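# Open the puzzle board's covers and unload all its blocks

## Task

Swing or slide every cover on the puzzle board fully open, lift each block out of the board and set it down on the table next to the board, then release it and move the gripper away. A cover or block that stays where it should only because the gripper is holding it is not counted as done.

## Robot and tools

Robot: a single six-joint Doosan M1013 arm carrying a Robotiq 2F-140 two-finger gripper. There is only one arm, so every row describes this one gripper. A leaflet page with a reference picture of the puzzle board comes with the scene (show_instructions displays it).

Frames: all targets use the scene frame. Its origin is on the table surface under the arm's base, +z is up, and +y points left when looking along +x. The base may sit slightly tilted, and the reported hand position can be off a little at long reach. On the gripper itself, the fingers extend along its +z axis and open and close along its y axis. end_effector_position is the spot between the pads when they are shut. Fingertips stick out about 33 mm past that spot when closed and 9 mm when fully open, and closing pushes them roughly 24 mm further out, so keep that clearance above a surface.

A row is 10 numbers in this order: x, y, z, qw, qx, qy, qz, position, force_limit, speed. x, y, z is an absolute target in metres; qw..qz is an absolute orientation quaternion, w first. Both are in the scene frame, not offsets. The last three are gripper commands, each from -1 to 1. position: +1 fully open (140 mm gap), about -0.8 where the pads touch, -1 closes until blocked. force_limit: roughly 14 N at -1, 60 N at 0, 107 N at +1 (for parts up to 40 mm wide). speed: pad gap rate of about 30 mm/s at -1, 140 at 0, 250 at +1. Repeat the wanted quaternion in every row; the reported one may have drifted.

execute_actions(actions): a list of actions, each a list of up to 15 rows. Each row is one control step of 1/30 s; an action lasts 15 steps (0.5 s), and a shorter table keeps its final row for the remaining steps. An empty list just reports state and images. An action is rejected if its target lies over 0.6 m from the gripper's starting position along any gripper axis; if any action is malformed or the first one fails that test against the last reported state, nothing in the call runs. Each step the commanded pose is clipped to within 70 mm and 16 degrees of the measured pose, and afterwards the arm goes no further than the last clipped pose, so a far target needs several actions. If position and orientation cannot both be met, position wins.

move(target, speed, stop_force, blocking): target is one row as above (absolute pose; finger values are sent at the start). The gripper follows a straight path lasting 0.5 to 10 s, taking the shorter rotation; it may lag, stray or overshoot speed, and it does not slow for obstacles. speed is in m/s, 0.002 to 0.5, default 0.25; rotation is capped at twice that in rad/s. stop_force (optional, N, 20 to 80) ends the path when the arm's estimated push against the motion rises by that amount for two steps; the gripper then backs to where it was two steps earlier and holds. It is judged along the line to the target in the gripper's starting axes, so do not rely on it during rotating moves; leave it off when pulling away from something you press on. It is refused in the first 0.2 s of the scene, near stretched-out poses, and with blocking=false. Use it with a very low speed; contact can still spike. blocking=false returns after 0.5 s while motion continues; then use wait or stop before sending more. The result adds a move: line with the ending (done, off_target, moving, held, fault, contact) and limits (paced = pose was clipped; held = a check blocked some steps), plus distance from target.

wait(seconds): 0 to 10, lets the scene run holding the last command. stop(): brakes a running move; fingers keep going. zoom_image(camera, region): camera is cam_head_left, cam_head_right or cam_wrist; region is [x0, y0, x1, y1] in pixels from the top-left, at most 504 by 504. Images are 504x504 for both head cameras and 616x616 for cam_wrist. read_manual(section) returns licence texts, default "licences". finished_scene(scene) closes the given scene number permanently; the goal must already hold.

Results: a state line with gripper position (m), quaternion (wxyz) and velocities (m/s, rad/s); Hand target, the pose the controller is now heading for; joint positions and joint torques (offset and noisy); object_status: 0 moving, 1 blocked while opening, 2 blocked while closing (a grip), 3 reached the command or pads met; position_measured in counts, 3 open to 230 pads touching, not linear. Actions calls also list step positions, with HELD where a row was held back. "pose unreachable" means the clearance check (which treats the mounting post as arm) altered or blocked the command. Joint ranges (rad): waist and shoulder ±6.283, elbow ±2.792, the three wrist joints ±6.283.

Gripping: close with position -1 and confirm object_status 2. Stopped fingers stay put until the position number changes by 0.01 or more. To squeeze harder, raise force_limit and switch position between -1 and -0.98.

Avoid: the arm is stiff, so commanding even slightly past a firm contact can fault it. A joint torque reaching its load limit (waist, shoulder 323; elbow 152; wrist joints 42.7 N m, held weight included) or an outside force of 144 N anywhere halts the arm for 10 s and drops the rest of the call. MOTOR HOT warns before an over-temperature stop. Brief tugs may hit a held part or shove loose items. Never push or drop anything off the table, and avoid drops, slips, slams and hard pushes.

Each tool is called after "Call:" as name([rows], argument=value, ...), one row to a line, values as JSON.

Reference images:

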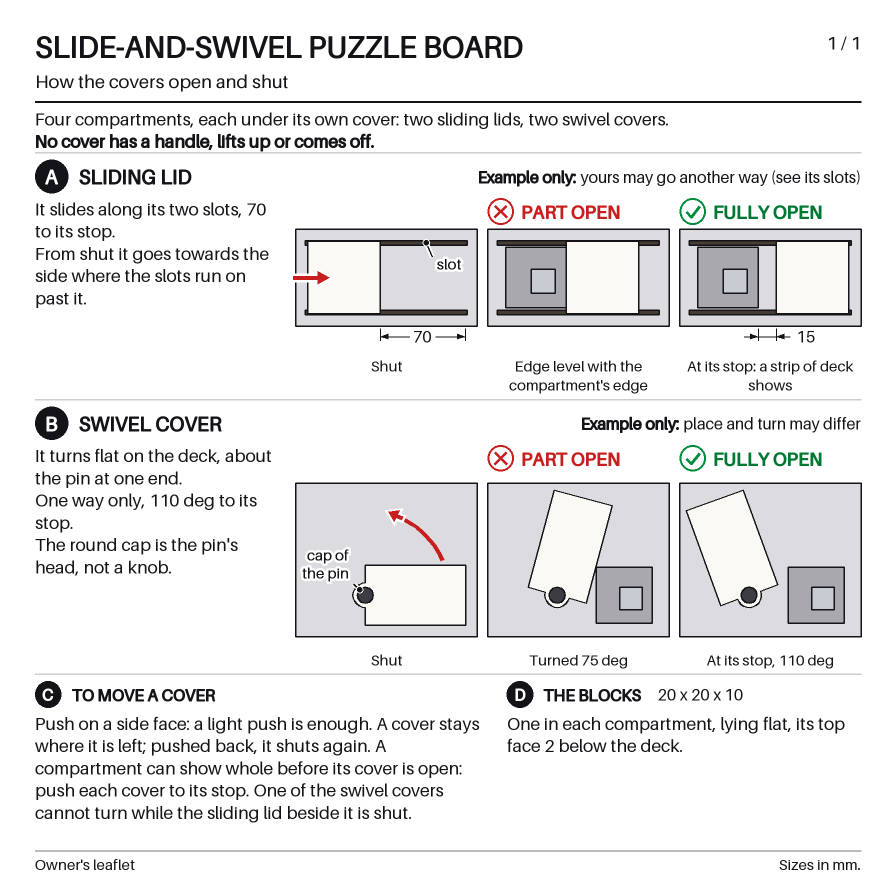

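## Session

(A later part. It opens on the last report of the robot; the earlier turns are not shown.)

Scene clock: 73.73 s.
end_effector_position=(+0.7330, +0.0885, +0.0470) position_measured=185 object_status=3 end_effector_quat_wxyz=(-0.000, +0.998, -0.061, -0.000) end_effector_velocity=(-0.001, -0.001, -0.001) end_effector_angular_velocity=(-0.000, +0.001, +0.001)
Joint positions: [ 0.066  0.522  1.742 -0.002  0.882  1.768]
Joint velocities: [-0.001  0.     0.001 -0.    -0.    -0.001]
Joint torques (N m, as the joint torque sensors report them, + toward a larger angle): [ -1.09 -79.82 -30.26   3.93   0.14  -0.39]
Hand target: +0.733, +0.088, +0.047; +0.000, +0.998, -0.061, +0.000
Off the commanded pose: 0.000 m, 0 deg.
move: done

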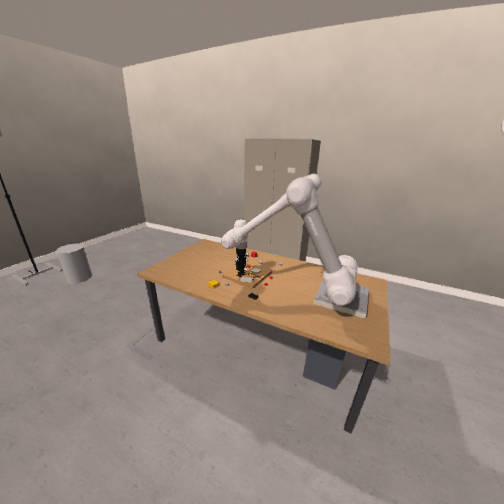

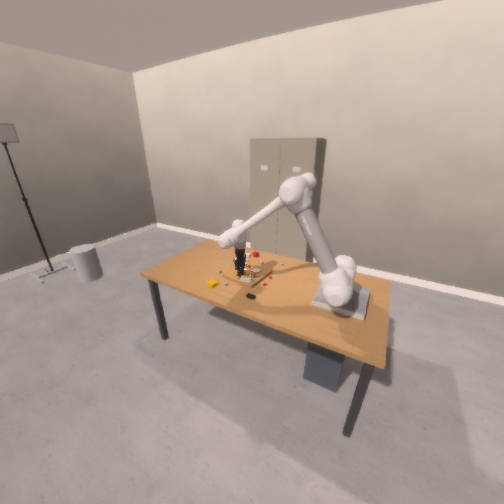

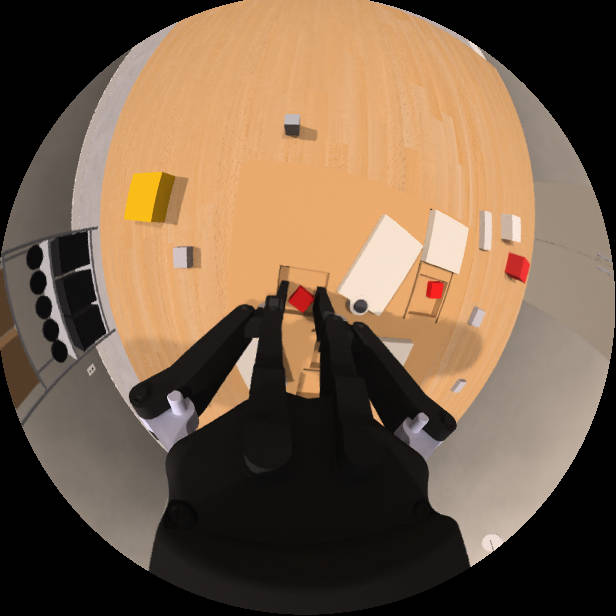

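Call:
move(target=[0.733,0.0885,0.047,0,0.998,-0.061,0,-1,0,-1])

Call:
move(target=[0.733,0.0885,0.085,0,0.998,-0.061,0,-1,0,0], speed=0.1)

Call:
move(target=[0.46,0.03,0.08,0,0.998,-0.061,0,-1,0,0])

Call:
move(target=[0.46,0.03,0.0365,0,0.998,-0.061,0,-1,0,0], speed=0.05)

Call:
move(target=[0.46,0.03,0.0365,0,0.998,-0.061,0,-0.45,0,0])

Call:
move(target=[0.46,0.03,0.085,0,0.998,-0.061,0,-0.45,0,0])

Call:
move(target=[0.71,-0.062,0.075,0,0.998,-0.061,0,-0.45,0,0])

Call:
zoom_image(camera="cam_wrist", region=[240,200,370,330])

Scene clock: 74.67 s.
end_effector_position=(+0.7330, +0.0885, +0.0470) position_measured=203 object_status=2 end_effector_quat_wxyz=(+0.000, +0.998, -0.061, -0.000) end_effector_velocity=(+0.000, +0.000, -0.000) end_effector_angular_velocity=(-0.000, -0.000, +0.000)
Joint positions: [ 0.066  0.522  1.742 -0.002  0.882  1.768]
Joint velocities: [ 0. -0.  0. -0. -0.  0.]
Joint torques (N m, as the joint torque sensors report them, + toward a larger angle): [ -1.5  -70.09 -24.7    3.33  -0.14   0.15]
Hand target: +0.733, +0.089, +0.047; -0.000, +0.998, -0.061, +0.000
Off the commanded pose: 0.000 m, 0 deg.
move: done

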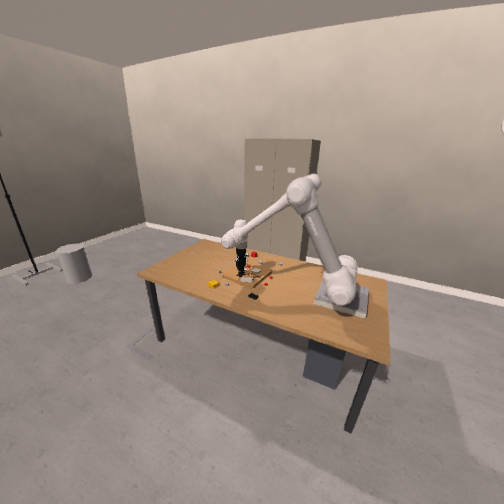

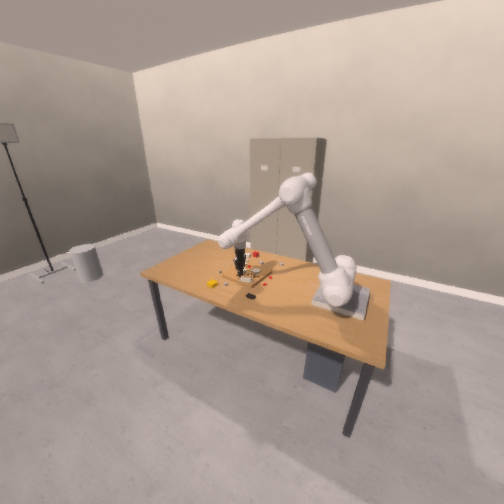

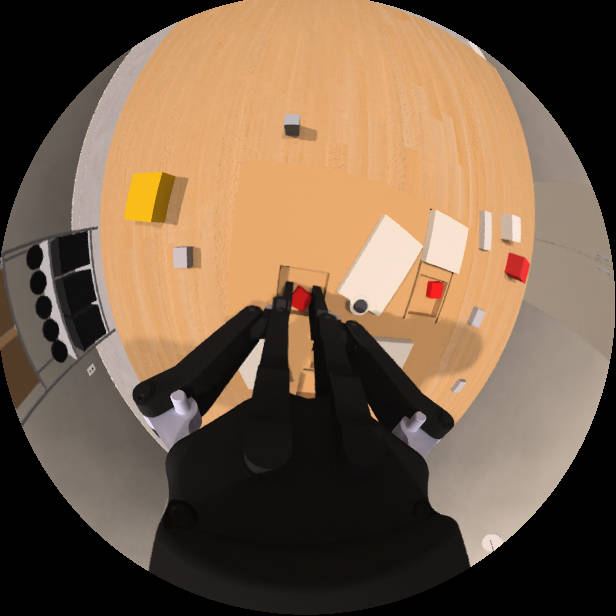

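Scene clock: 75.40 s.
end_effector_position=(+0.7330, +0.0885, +0.0850) position_measured=204 object_status=2 end_effector_quat_wxyz=(-0.000, +0.998, -0.061, +0.000) end_effector_velocity=(-0.000, -0.001, -0.000) end_effector_angular_velocity=(+0.000, +0.001, -0.001)
Joint positions: [ 0.066  0.484  1.72  -0.002  0.942  1.768]
Joint velocities: [-0.001  0.     0.001  0.    -0.    -0.   ]
Joint torques (N m, as the joint torque sensors report them, + toward a larger angle): [ -1.94 -79.74 -31.88   3.63  -0.08  -0.11]
Hand target: +0.733, +0.089, +0.085; -0.000, +0.998, -0.061, -0.000
Off the commanded pose: 0.000 m, 0 deg.
move: done

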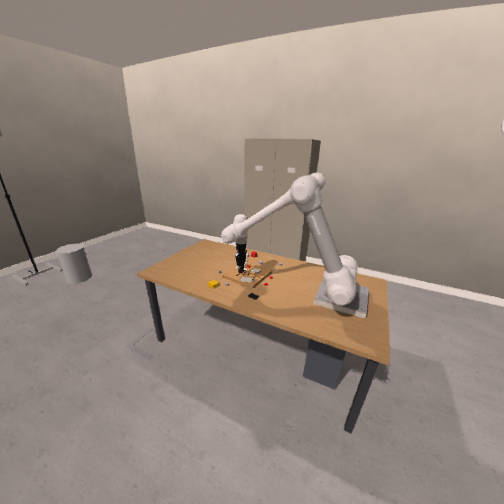

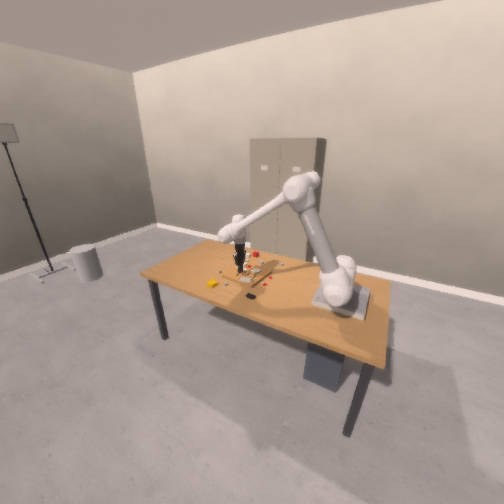

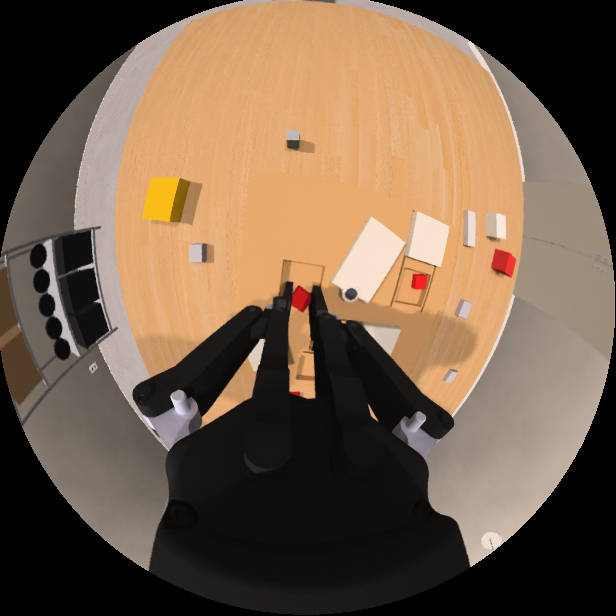

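Scene clock: 76.87 s.
end_effector_position=(+0.4601, +0.0298, +0.0803) position_measured=204 object_status=2 end_effector_quat_wxyz=(-0.000, +0.998, -0.061, +0.000) end_effector_velocity=(-0.000, +0.000, +0.000) end_effector_angular_velocity=(+0.001, -0.000, -0.003)
Joint positions: [-0.017  0.117  2.255 -0.003  0.774  1.686]
Joint velocities: [-0.001 -0.001  0.001  0.001 -0.     0.001]
Joint torques (N m, as the joint torque sensors report them, + toward a larger angle): [ -1.59 -39.24 -26.79   3.46   0.2    0.29]
Hand target: +0.460, +0.030, +0.080; -0.000, +0.998, -0.061, +0.000
Off the commanded pose: 0.000 m, 0 deg.
move: done

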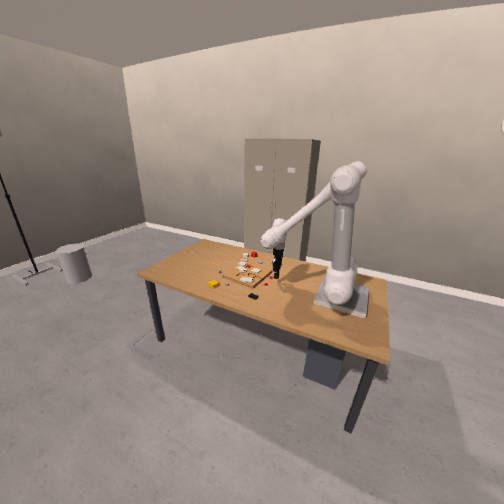

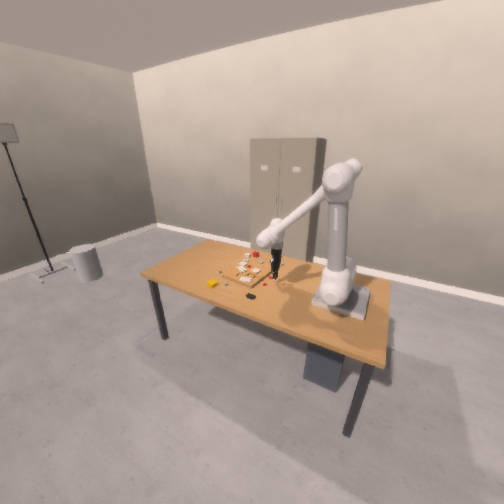

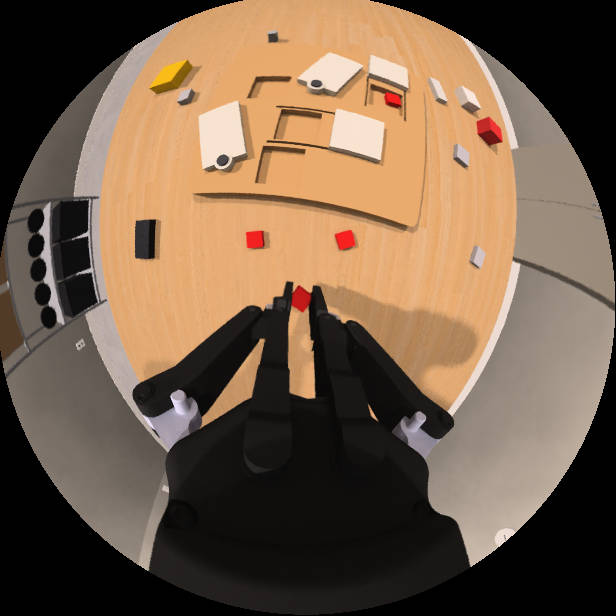

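Scene clock: 78.00 s.
end_effector_position=(+0.4600, +0.0300, +0.0365) position_measured=204 object_status=2 end_effector_quat_wxyz=(+0.000, +0.998, -0.061, +0.000) end_effector_velocity=(-0.001, -0.000, -0.000) end_effector_angular_velocity=(+0.000, +0.001, -0.001)
Joint positions: [-0.016  0.186  2.287 -0.003  0.673  1.687]
Joint velocities: [-0.     0.     0.001  0.     0.     0.001]
Joint torques (N m, as the joint torque sensors report them, + toward a larger angle): [ -1.01 -43.17 -24.48   2.99   0.25   0.22]
Hand target: +0.460, +0.030, +0.036; +0.000, +0.998, -0.061, +0.000
Off the commanded pose: 0.000 m, 0 deg.
move: done

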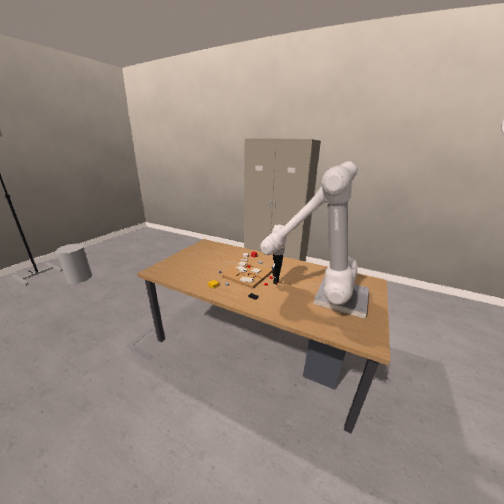

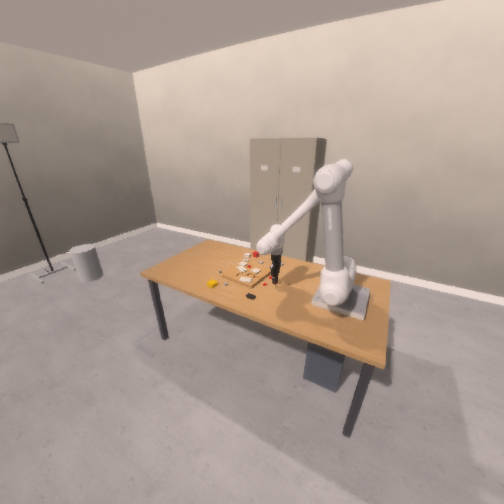

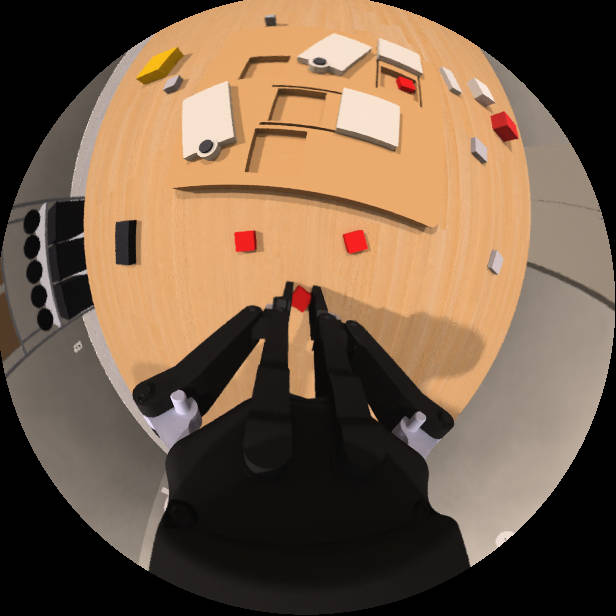

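Scene clock: 78.70 s.
end_effector_position=(+0.4600, +0.0300, +0.0365) position_measured=186 object_status=3 end_effector_quat_wxyz=(+0.000, +0.998, -0.061, +0.000) end_effector_velocity=(+0.000, -0.000, +0.000) end_effector_angular_velocity=(-0.000, -0.001, -0.000)
Joint positions: [-0.016  0.186  2.287 -0.003  0.673  1.687]
Joint velocities: [ 0.     0.    -0.001 -0.    -0.     0.001]
Joint torques (N m, as the joint torque sensors report them, + toward a larger angle): [ -2.16 -42.07 -23.83   3.03   0.12  -0.11]
Hand target: +0.460, +0.030, +0.036; +0.000, +0.998, -0.061, +0.000
Off the commanded pose: 0.000 m, 0 deg.
move: done

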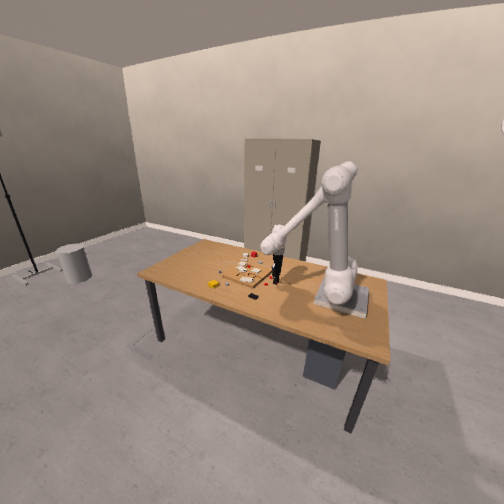

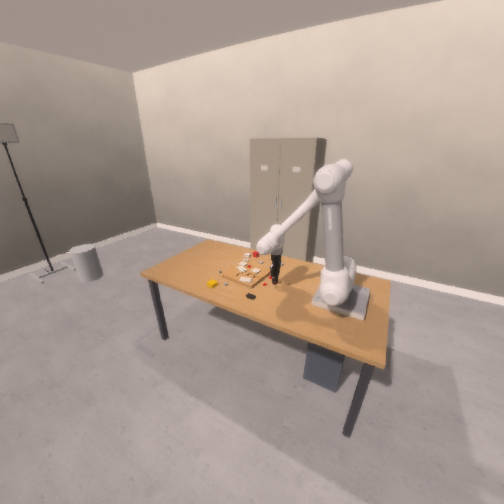

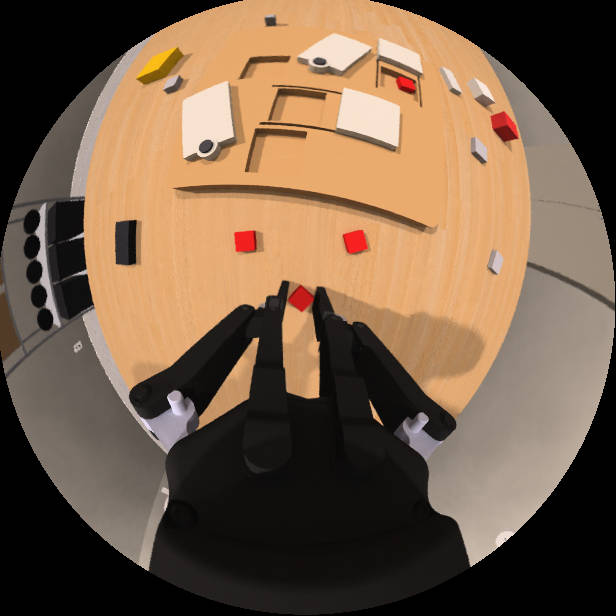

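Scene clock: 79.40 s.
end_effector_position=(+0.4600, +0.0300, +0.0850) position_measured=186 object_status=3 end_effector_quat_wxyz=(-0.000, +0.998, -0.061, -0.000) end_effector_velocity=(-0.001, -0.000, -0.000) end_effector_angular_velocity=(-0.000, +0.001, -0.001)
Joint positions: [-0.016  0.11   2.251 -0.003  0.785  1.687]
Joint velocities: [-0.001 -0.     0.001 -0.     0.    -0.   ]
Joint torques (N m, as the joint torque sensors report them, + toward a larger angle): [ -1.88 -37.22 -27.74   3.35   0.19   0.13]
Hand target: +0.460, +0.030, +0.085; -0.000, +0.998, -0.061, -0.000
Off the commanded pose: 0.000 m, 0 deg.
move: done

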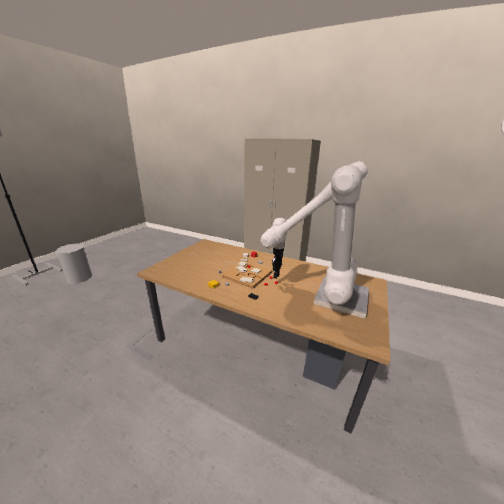

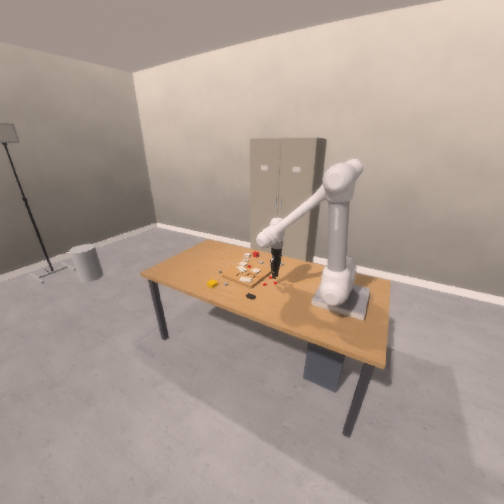

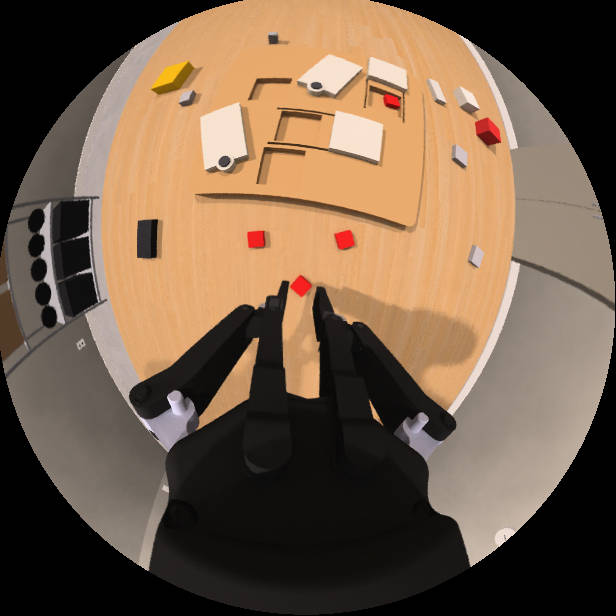

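Scene clock: 80.80 s.
end_effector_position=(+0.7100, -0.0618, +0.0748) position_measured=186 object_status=3 end_effector_quat_wxyz=(-0.000, +0.998, -0.061, +0.000) end_effector_velocity=(+0.001, +0.000, -0.000) end_effector_angular_velocity=(+0.000, -0.000, +0.000)
Joint positions: [-0.142  0.46   1.781 -0.003  0.904  1.561]
Joint velocities: [ 0.001  0.001 -0.001  0.     0.     0.   ]
Joint torques (N m, as the joint torque sensors report them, + toward a larger angle): [ -2.94 -75.14 -30.89   3.56   0.34  -0.08]
Hand target: +0.710, -0.062, +0.075; -0.000, +0.998, -0.061, +0.000
Off the commanded pose: 0.000 m, 0 deg.
move: done

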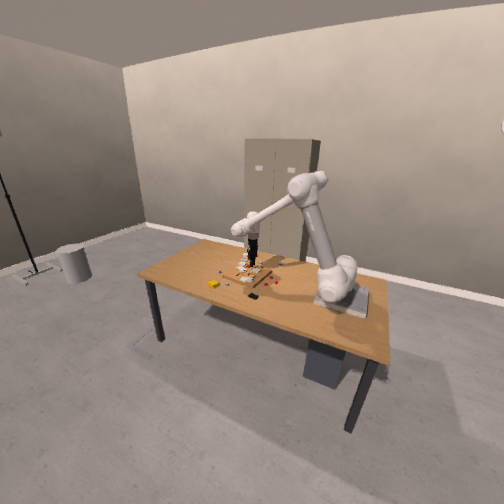

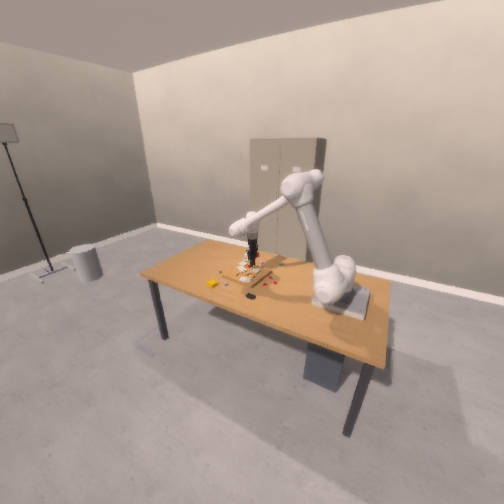

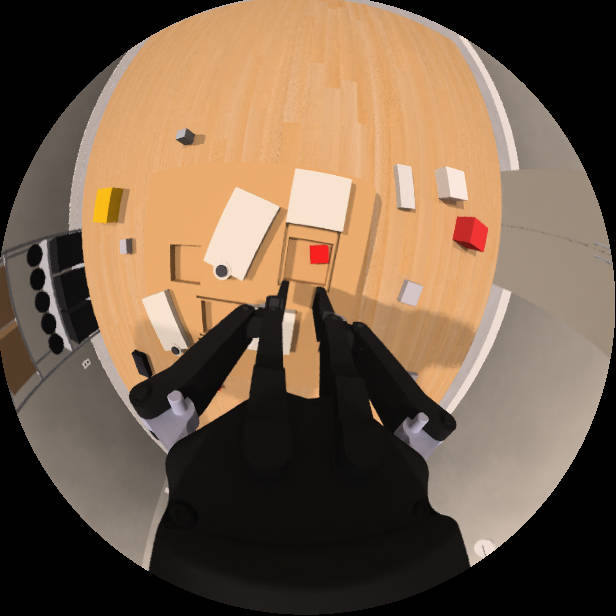

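Region (240, 200, 370, 330) of cam_wrist's 616x616 image, scaled by 3.877, with more detail than that image has.

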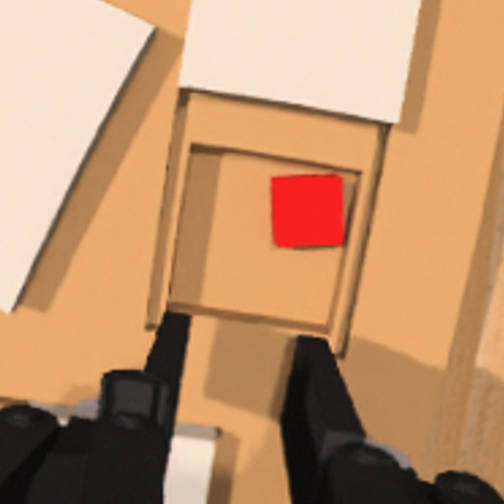

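Call:
move(target=[0.747,-0.0775,0.058,0,0.998,-0.061,0,-1,0,0], speed=0.1)

Call:
move(target=[0.747,-0.0775,0.0545,0,0.998,-0.061,0,-1,0,0], speed=0.004, stop_force=20)

Call:
move(target=[0.744,-0.066,0.0545,0,0.998,-0.061,0,-1,0,0], speed=0.01)

Call:
move(target=[0.744,-0.066,0.06,0,0.998,-0.061,0,-1,0,0])

Call:
move(target=[0.742,-0.066,0.059,0,0.998,-0.061,0,-0.45,0,0])

Call:
zoom_image(camera="cam_wrist", region=[240,200,370,330])

Scene clock: 81.90 s.
end_effector_position=(+0.7470, -0.0775, +0.0580) position_measured=233 object_status=3 end_effector_quat_wxyz=(-0.000, +0.998, -0.061, +0.000) end_effector_velocity=(+0.001, -0.000, +0.000) end_effector_angular_velocity=(-0.000, -0.001, -0.001)
Joint positions: [-0.156  0.527  1.709 -0.003  0.91   1.547]
Joint velocities: [-0.     0.    -0.001 -0.     0.     0.001]
Joint torques (N m, as the joint torque sensors report them, + toward a larger angle): [ -2.34 -81.64 -31.3    3.57   0.11   0.12]
Hand target: +0.747, -0.077, +0.058; -0.000, +0.998, -0.061, +0.000
Off the commanded pose: 0.000 m, 0 deg.
move: done

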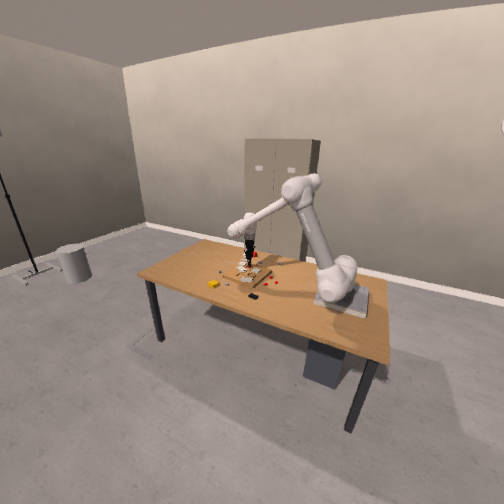

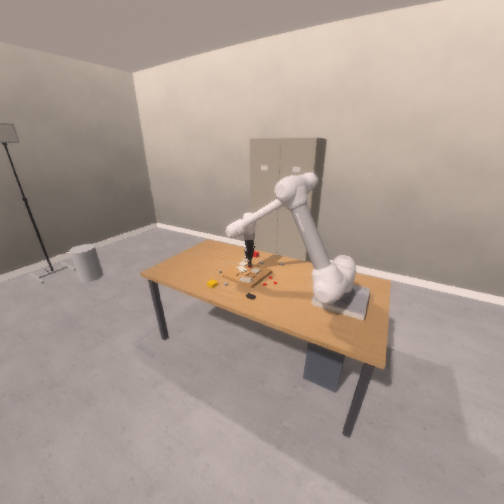

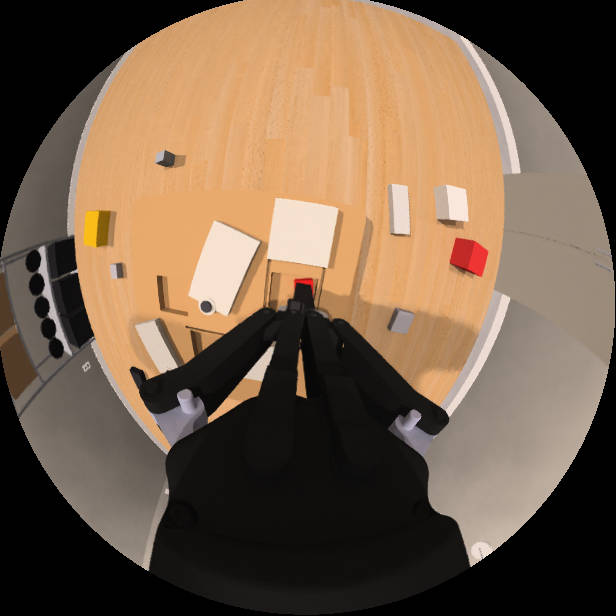

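Scene clock: 83.07 s.
end_effector_position=(+0.7470, -0.0775, +0.0547) position_measured=233 object_status=3 end_effector_quat_wxyz=(+0.000, +0.998, -0.061, +0.000) end_effector_velocity=(+0.001, +0.001, +0.001) end_effector_angular_velocity=(-0.000, -0.000, +0.001)
Joint positions: [-0.156  0.53   1.711 -0.003  0.905  1.547]
Joint velocities: [ 0.001 -0.001 -0.002 -0.     0.002 -0.   ]
Joint torques (N m, as the joint torque sensors report them, + toward a larger angle): [ -0.33 -61.71 -22.24   3.23  -2.27  -0.02]
Hand target: +0.747, -0.077, +0.055; +0.000, +0.998, -0.061, +0.000
Off the commanded pose: 0.000 m, 0 deg.
move: contact

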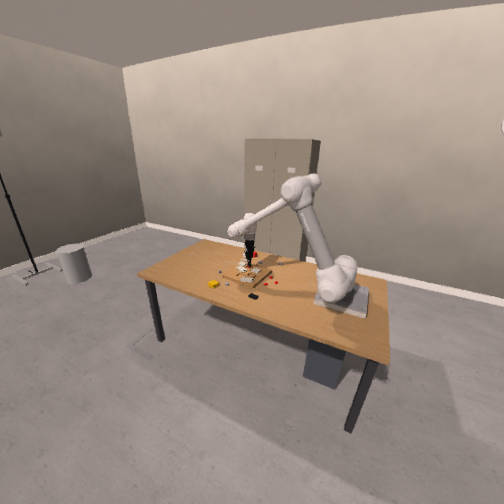

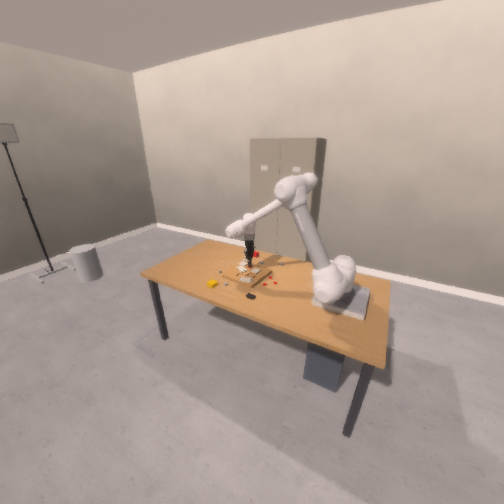

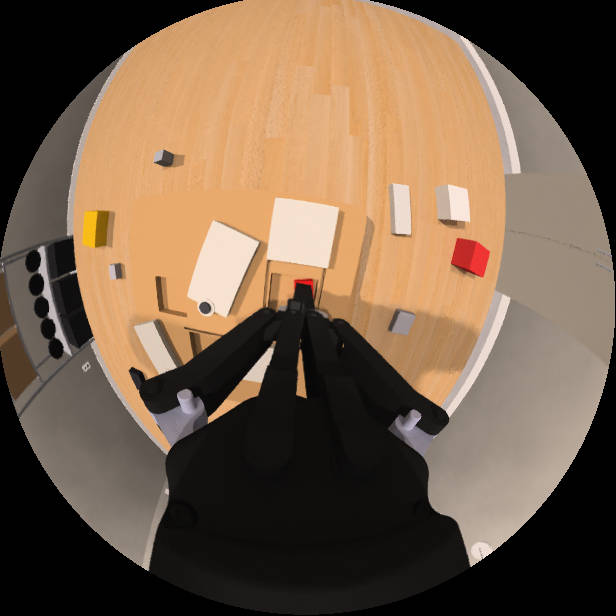

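Scene clock: 84.47 s.
end_effector_position=(+0.7440, -0.0660, +0.0545) position_measured=233 object_status=3 end_effector_quat_wxyz=(+0.000, +0.998, -0.061, +0.000) end_effector_velocity=(+0.001, -0.000, +0.001) end_effector_angular_velocity=(+0.000, -0.001, +0.000)
Joint positions: [-0.142  0.525  1.72  -0.003  0.901  1.561]
Joint velocities: [-0.     0.    -0.002  0.     0.    -0.001]
Joint torques (N m, as the joint torque sensors report them, + toward a larger angle): [  4.5  -56.18 -14.38   5.25   1.14   0.17]
Hand target: +0.744, -0.066, +0.055; +0.000, +0.998, -0.061, -0.000
Off the commanded pose: 0.000 m, 0 deg.
move: done

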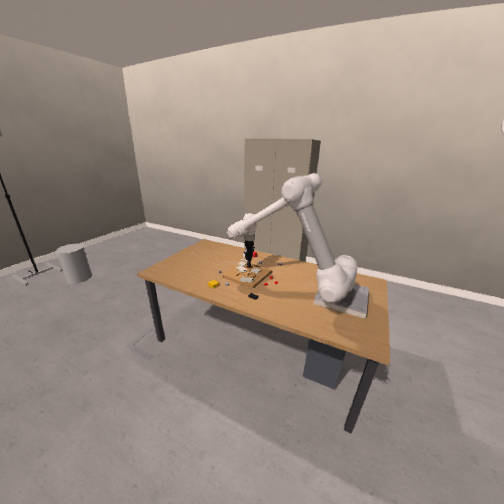

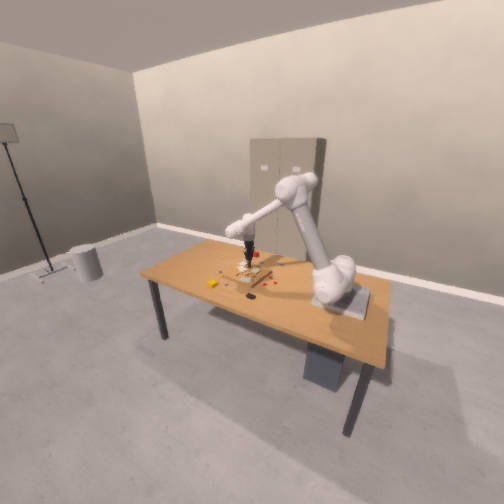

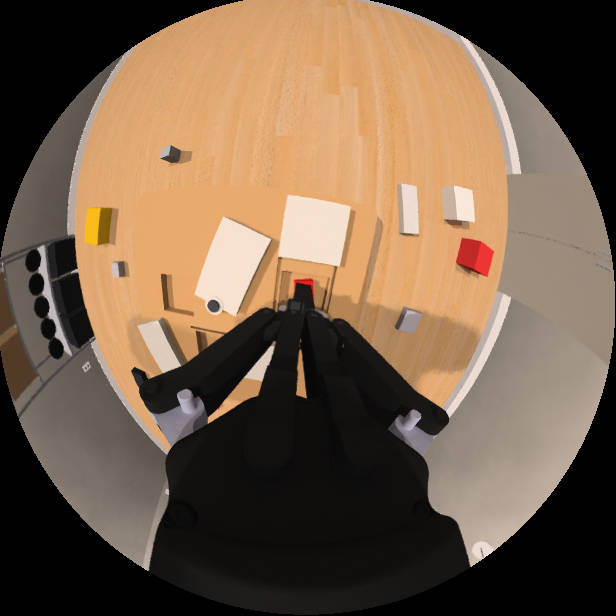

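Scene clock: 85.17 s.
end_effector_position=(+0.7440, -0.0659, +0.0600) position_measured=233 object_status=3 end_effector_quat_wxyz=(-0.000, +0.998, -0.061, -0.000) end_effector_velocity=(-0.000, +0.001, -0.000) end_effector_angular_velocity=(+0.000, +0.000, +0.001)
Joint positions: [-0.142  0.52   1.717 -0.003  0.91   1.561]
Joint velocities: [ 0.001 -0.     0.     0.     0.    -0.   ]
Joint torques (N m, as the joint torque sensors report them, + toward a larger angle): [ -2.23 -80.04 -30.92   3.55   0.25  -0.08]
Hand target: +0.744, -0.066, +0.060; -0.000, +0.998, -0.061, +0.000
Off the commanded pose: 0.000 m, 0 deg.
move: done

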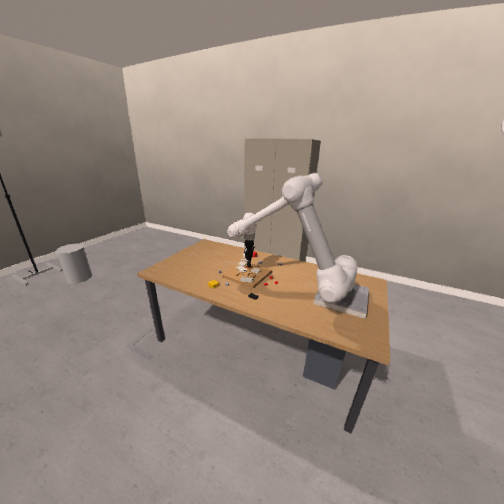

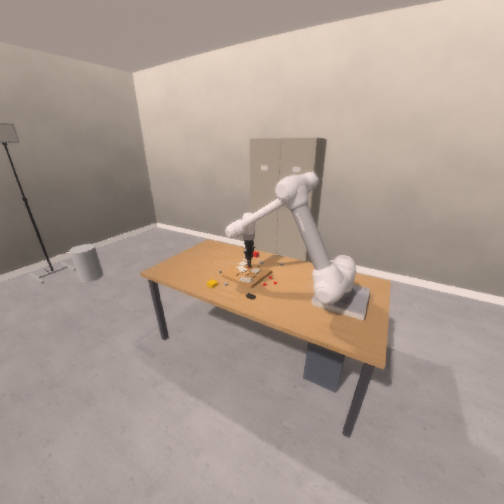

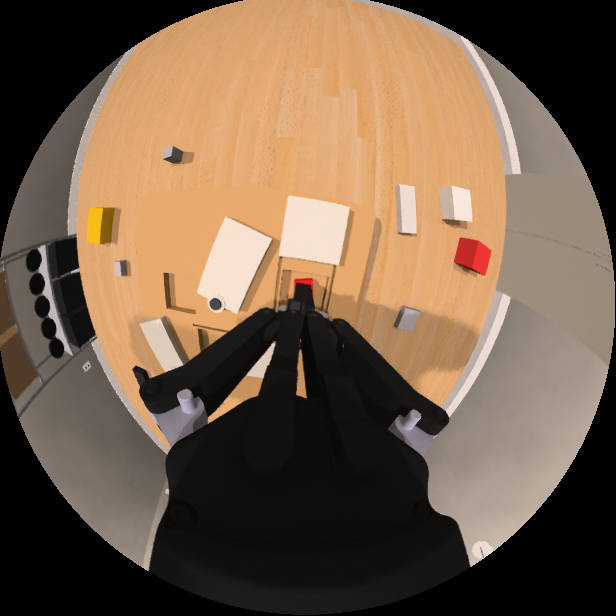

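Scene clock: 85.87 s.
end_effector_position=(+0.7420, -0.0660, +0.0590) position_measured=186 object_status=3 end_effector_quat_wxyz=(+0.000, +0.998, -0.061, +0.000) end_effector_velocity=(+0.000, +0.000, +0.000) end_effector_angular_velocity=(+0.000, -0.001, -0.001)
Joint positions: [-0.142  0.518  1.721 -0.003  0.906  1.561]
Joint velocities: [ 0.     0.    -0.     0.    -0.     0.001]
Joint torques (N m, as the joint torque sensors report them, + toward a larger angle): [ -2.2  -80.   -30.44   3.25   0.19   0.09]
Hand target: +0.742, -0.066, +0.059; +0.000, +0.998, -0.061, +0.000
Off the commanded pose: 0.000 m, 0 deg.
move: done

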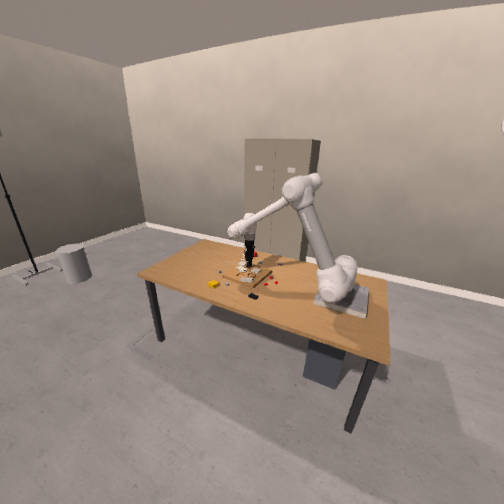

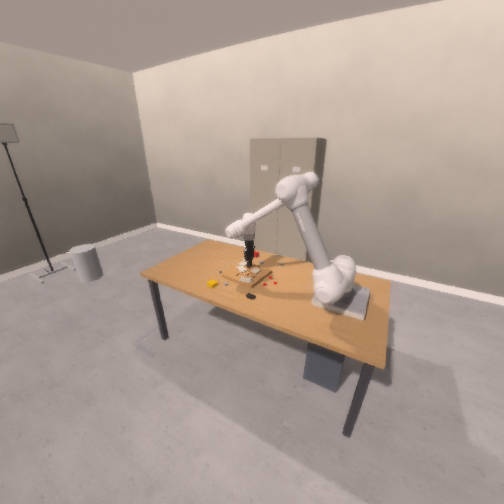

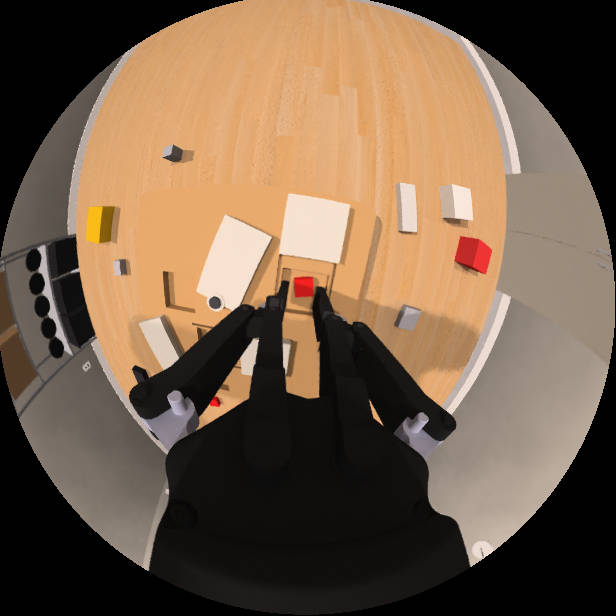

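Region (240, 200, 370, 330) of cam_wrist's 616x616 image, scaled by 3.877, with more detail than that image has.

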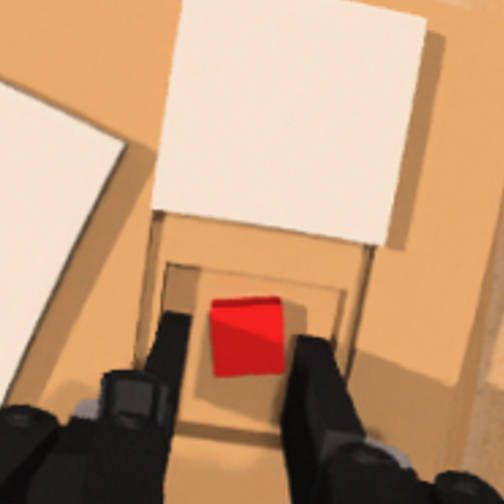

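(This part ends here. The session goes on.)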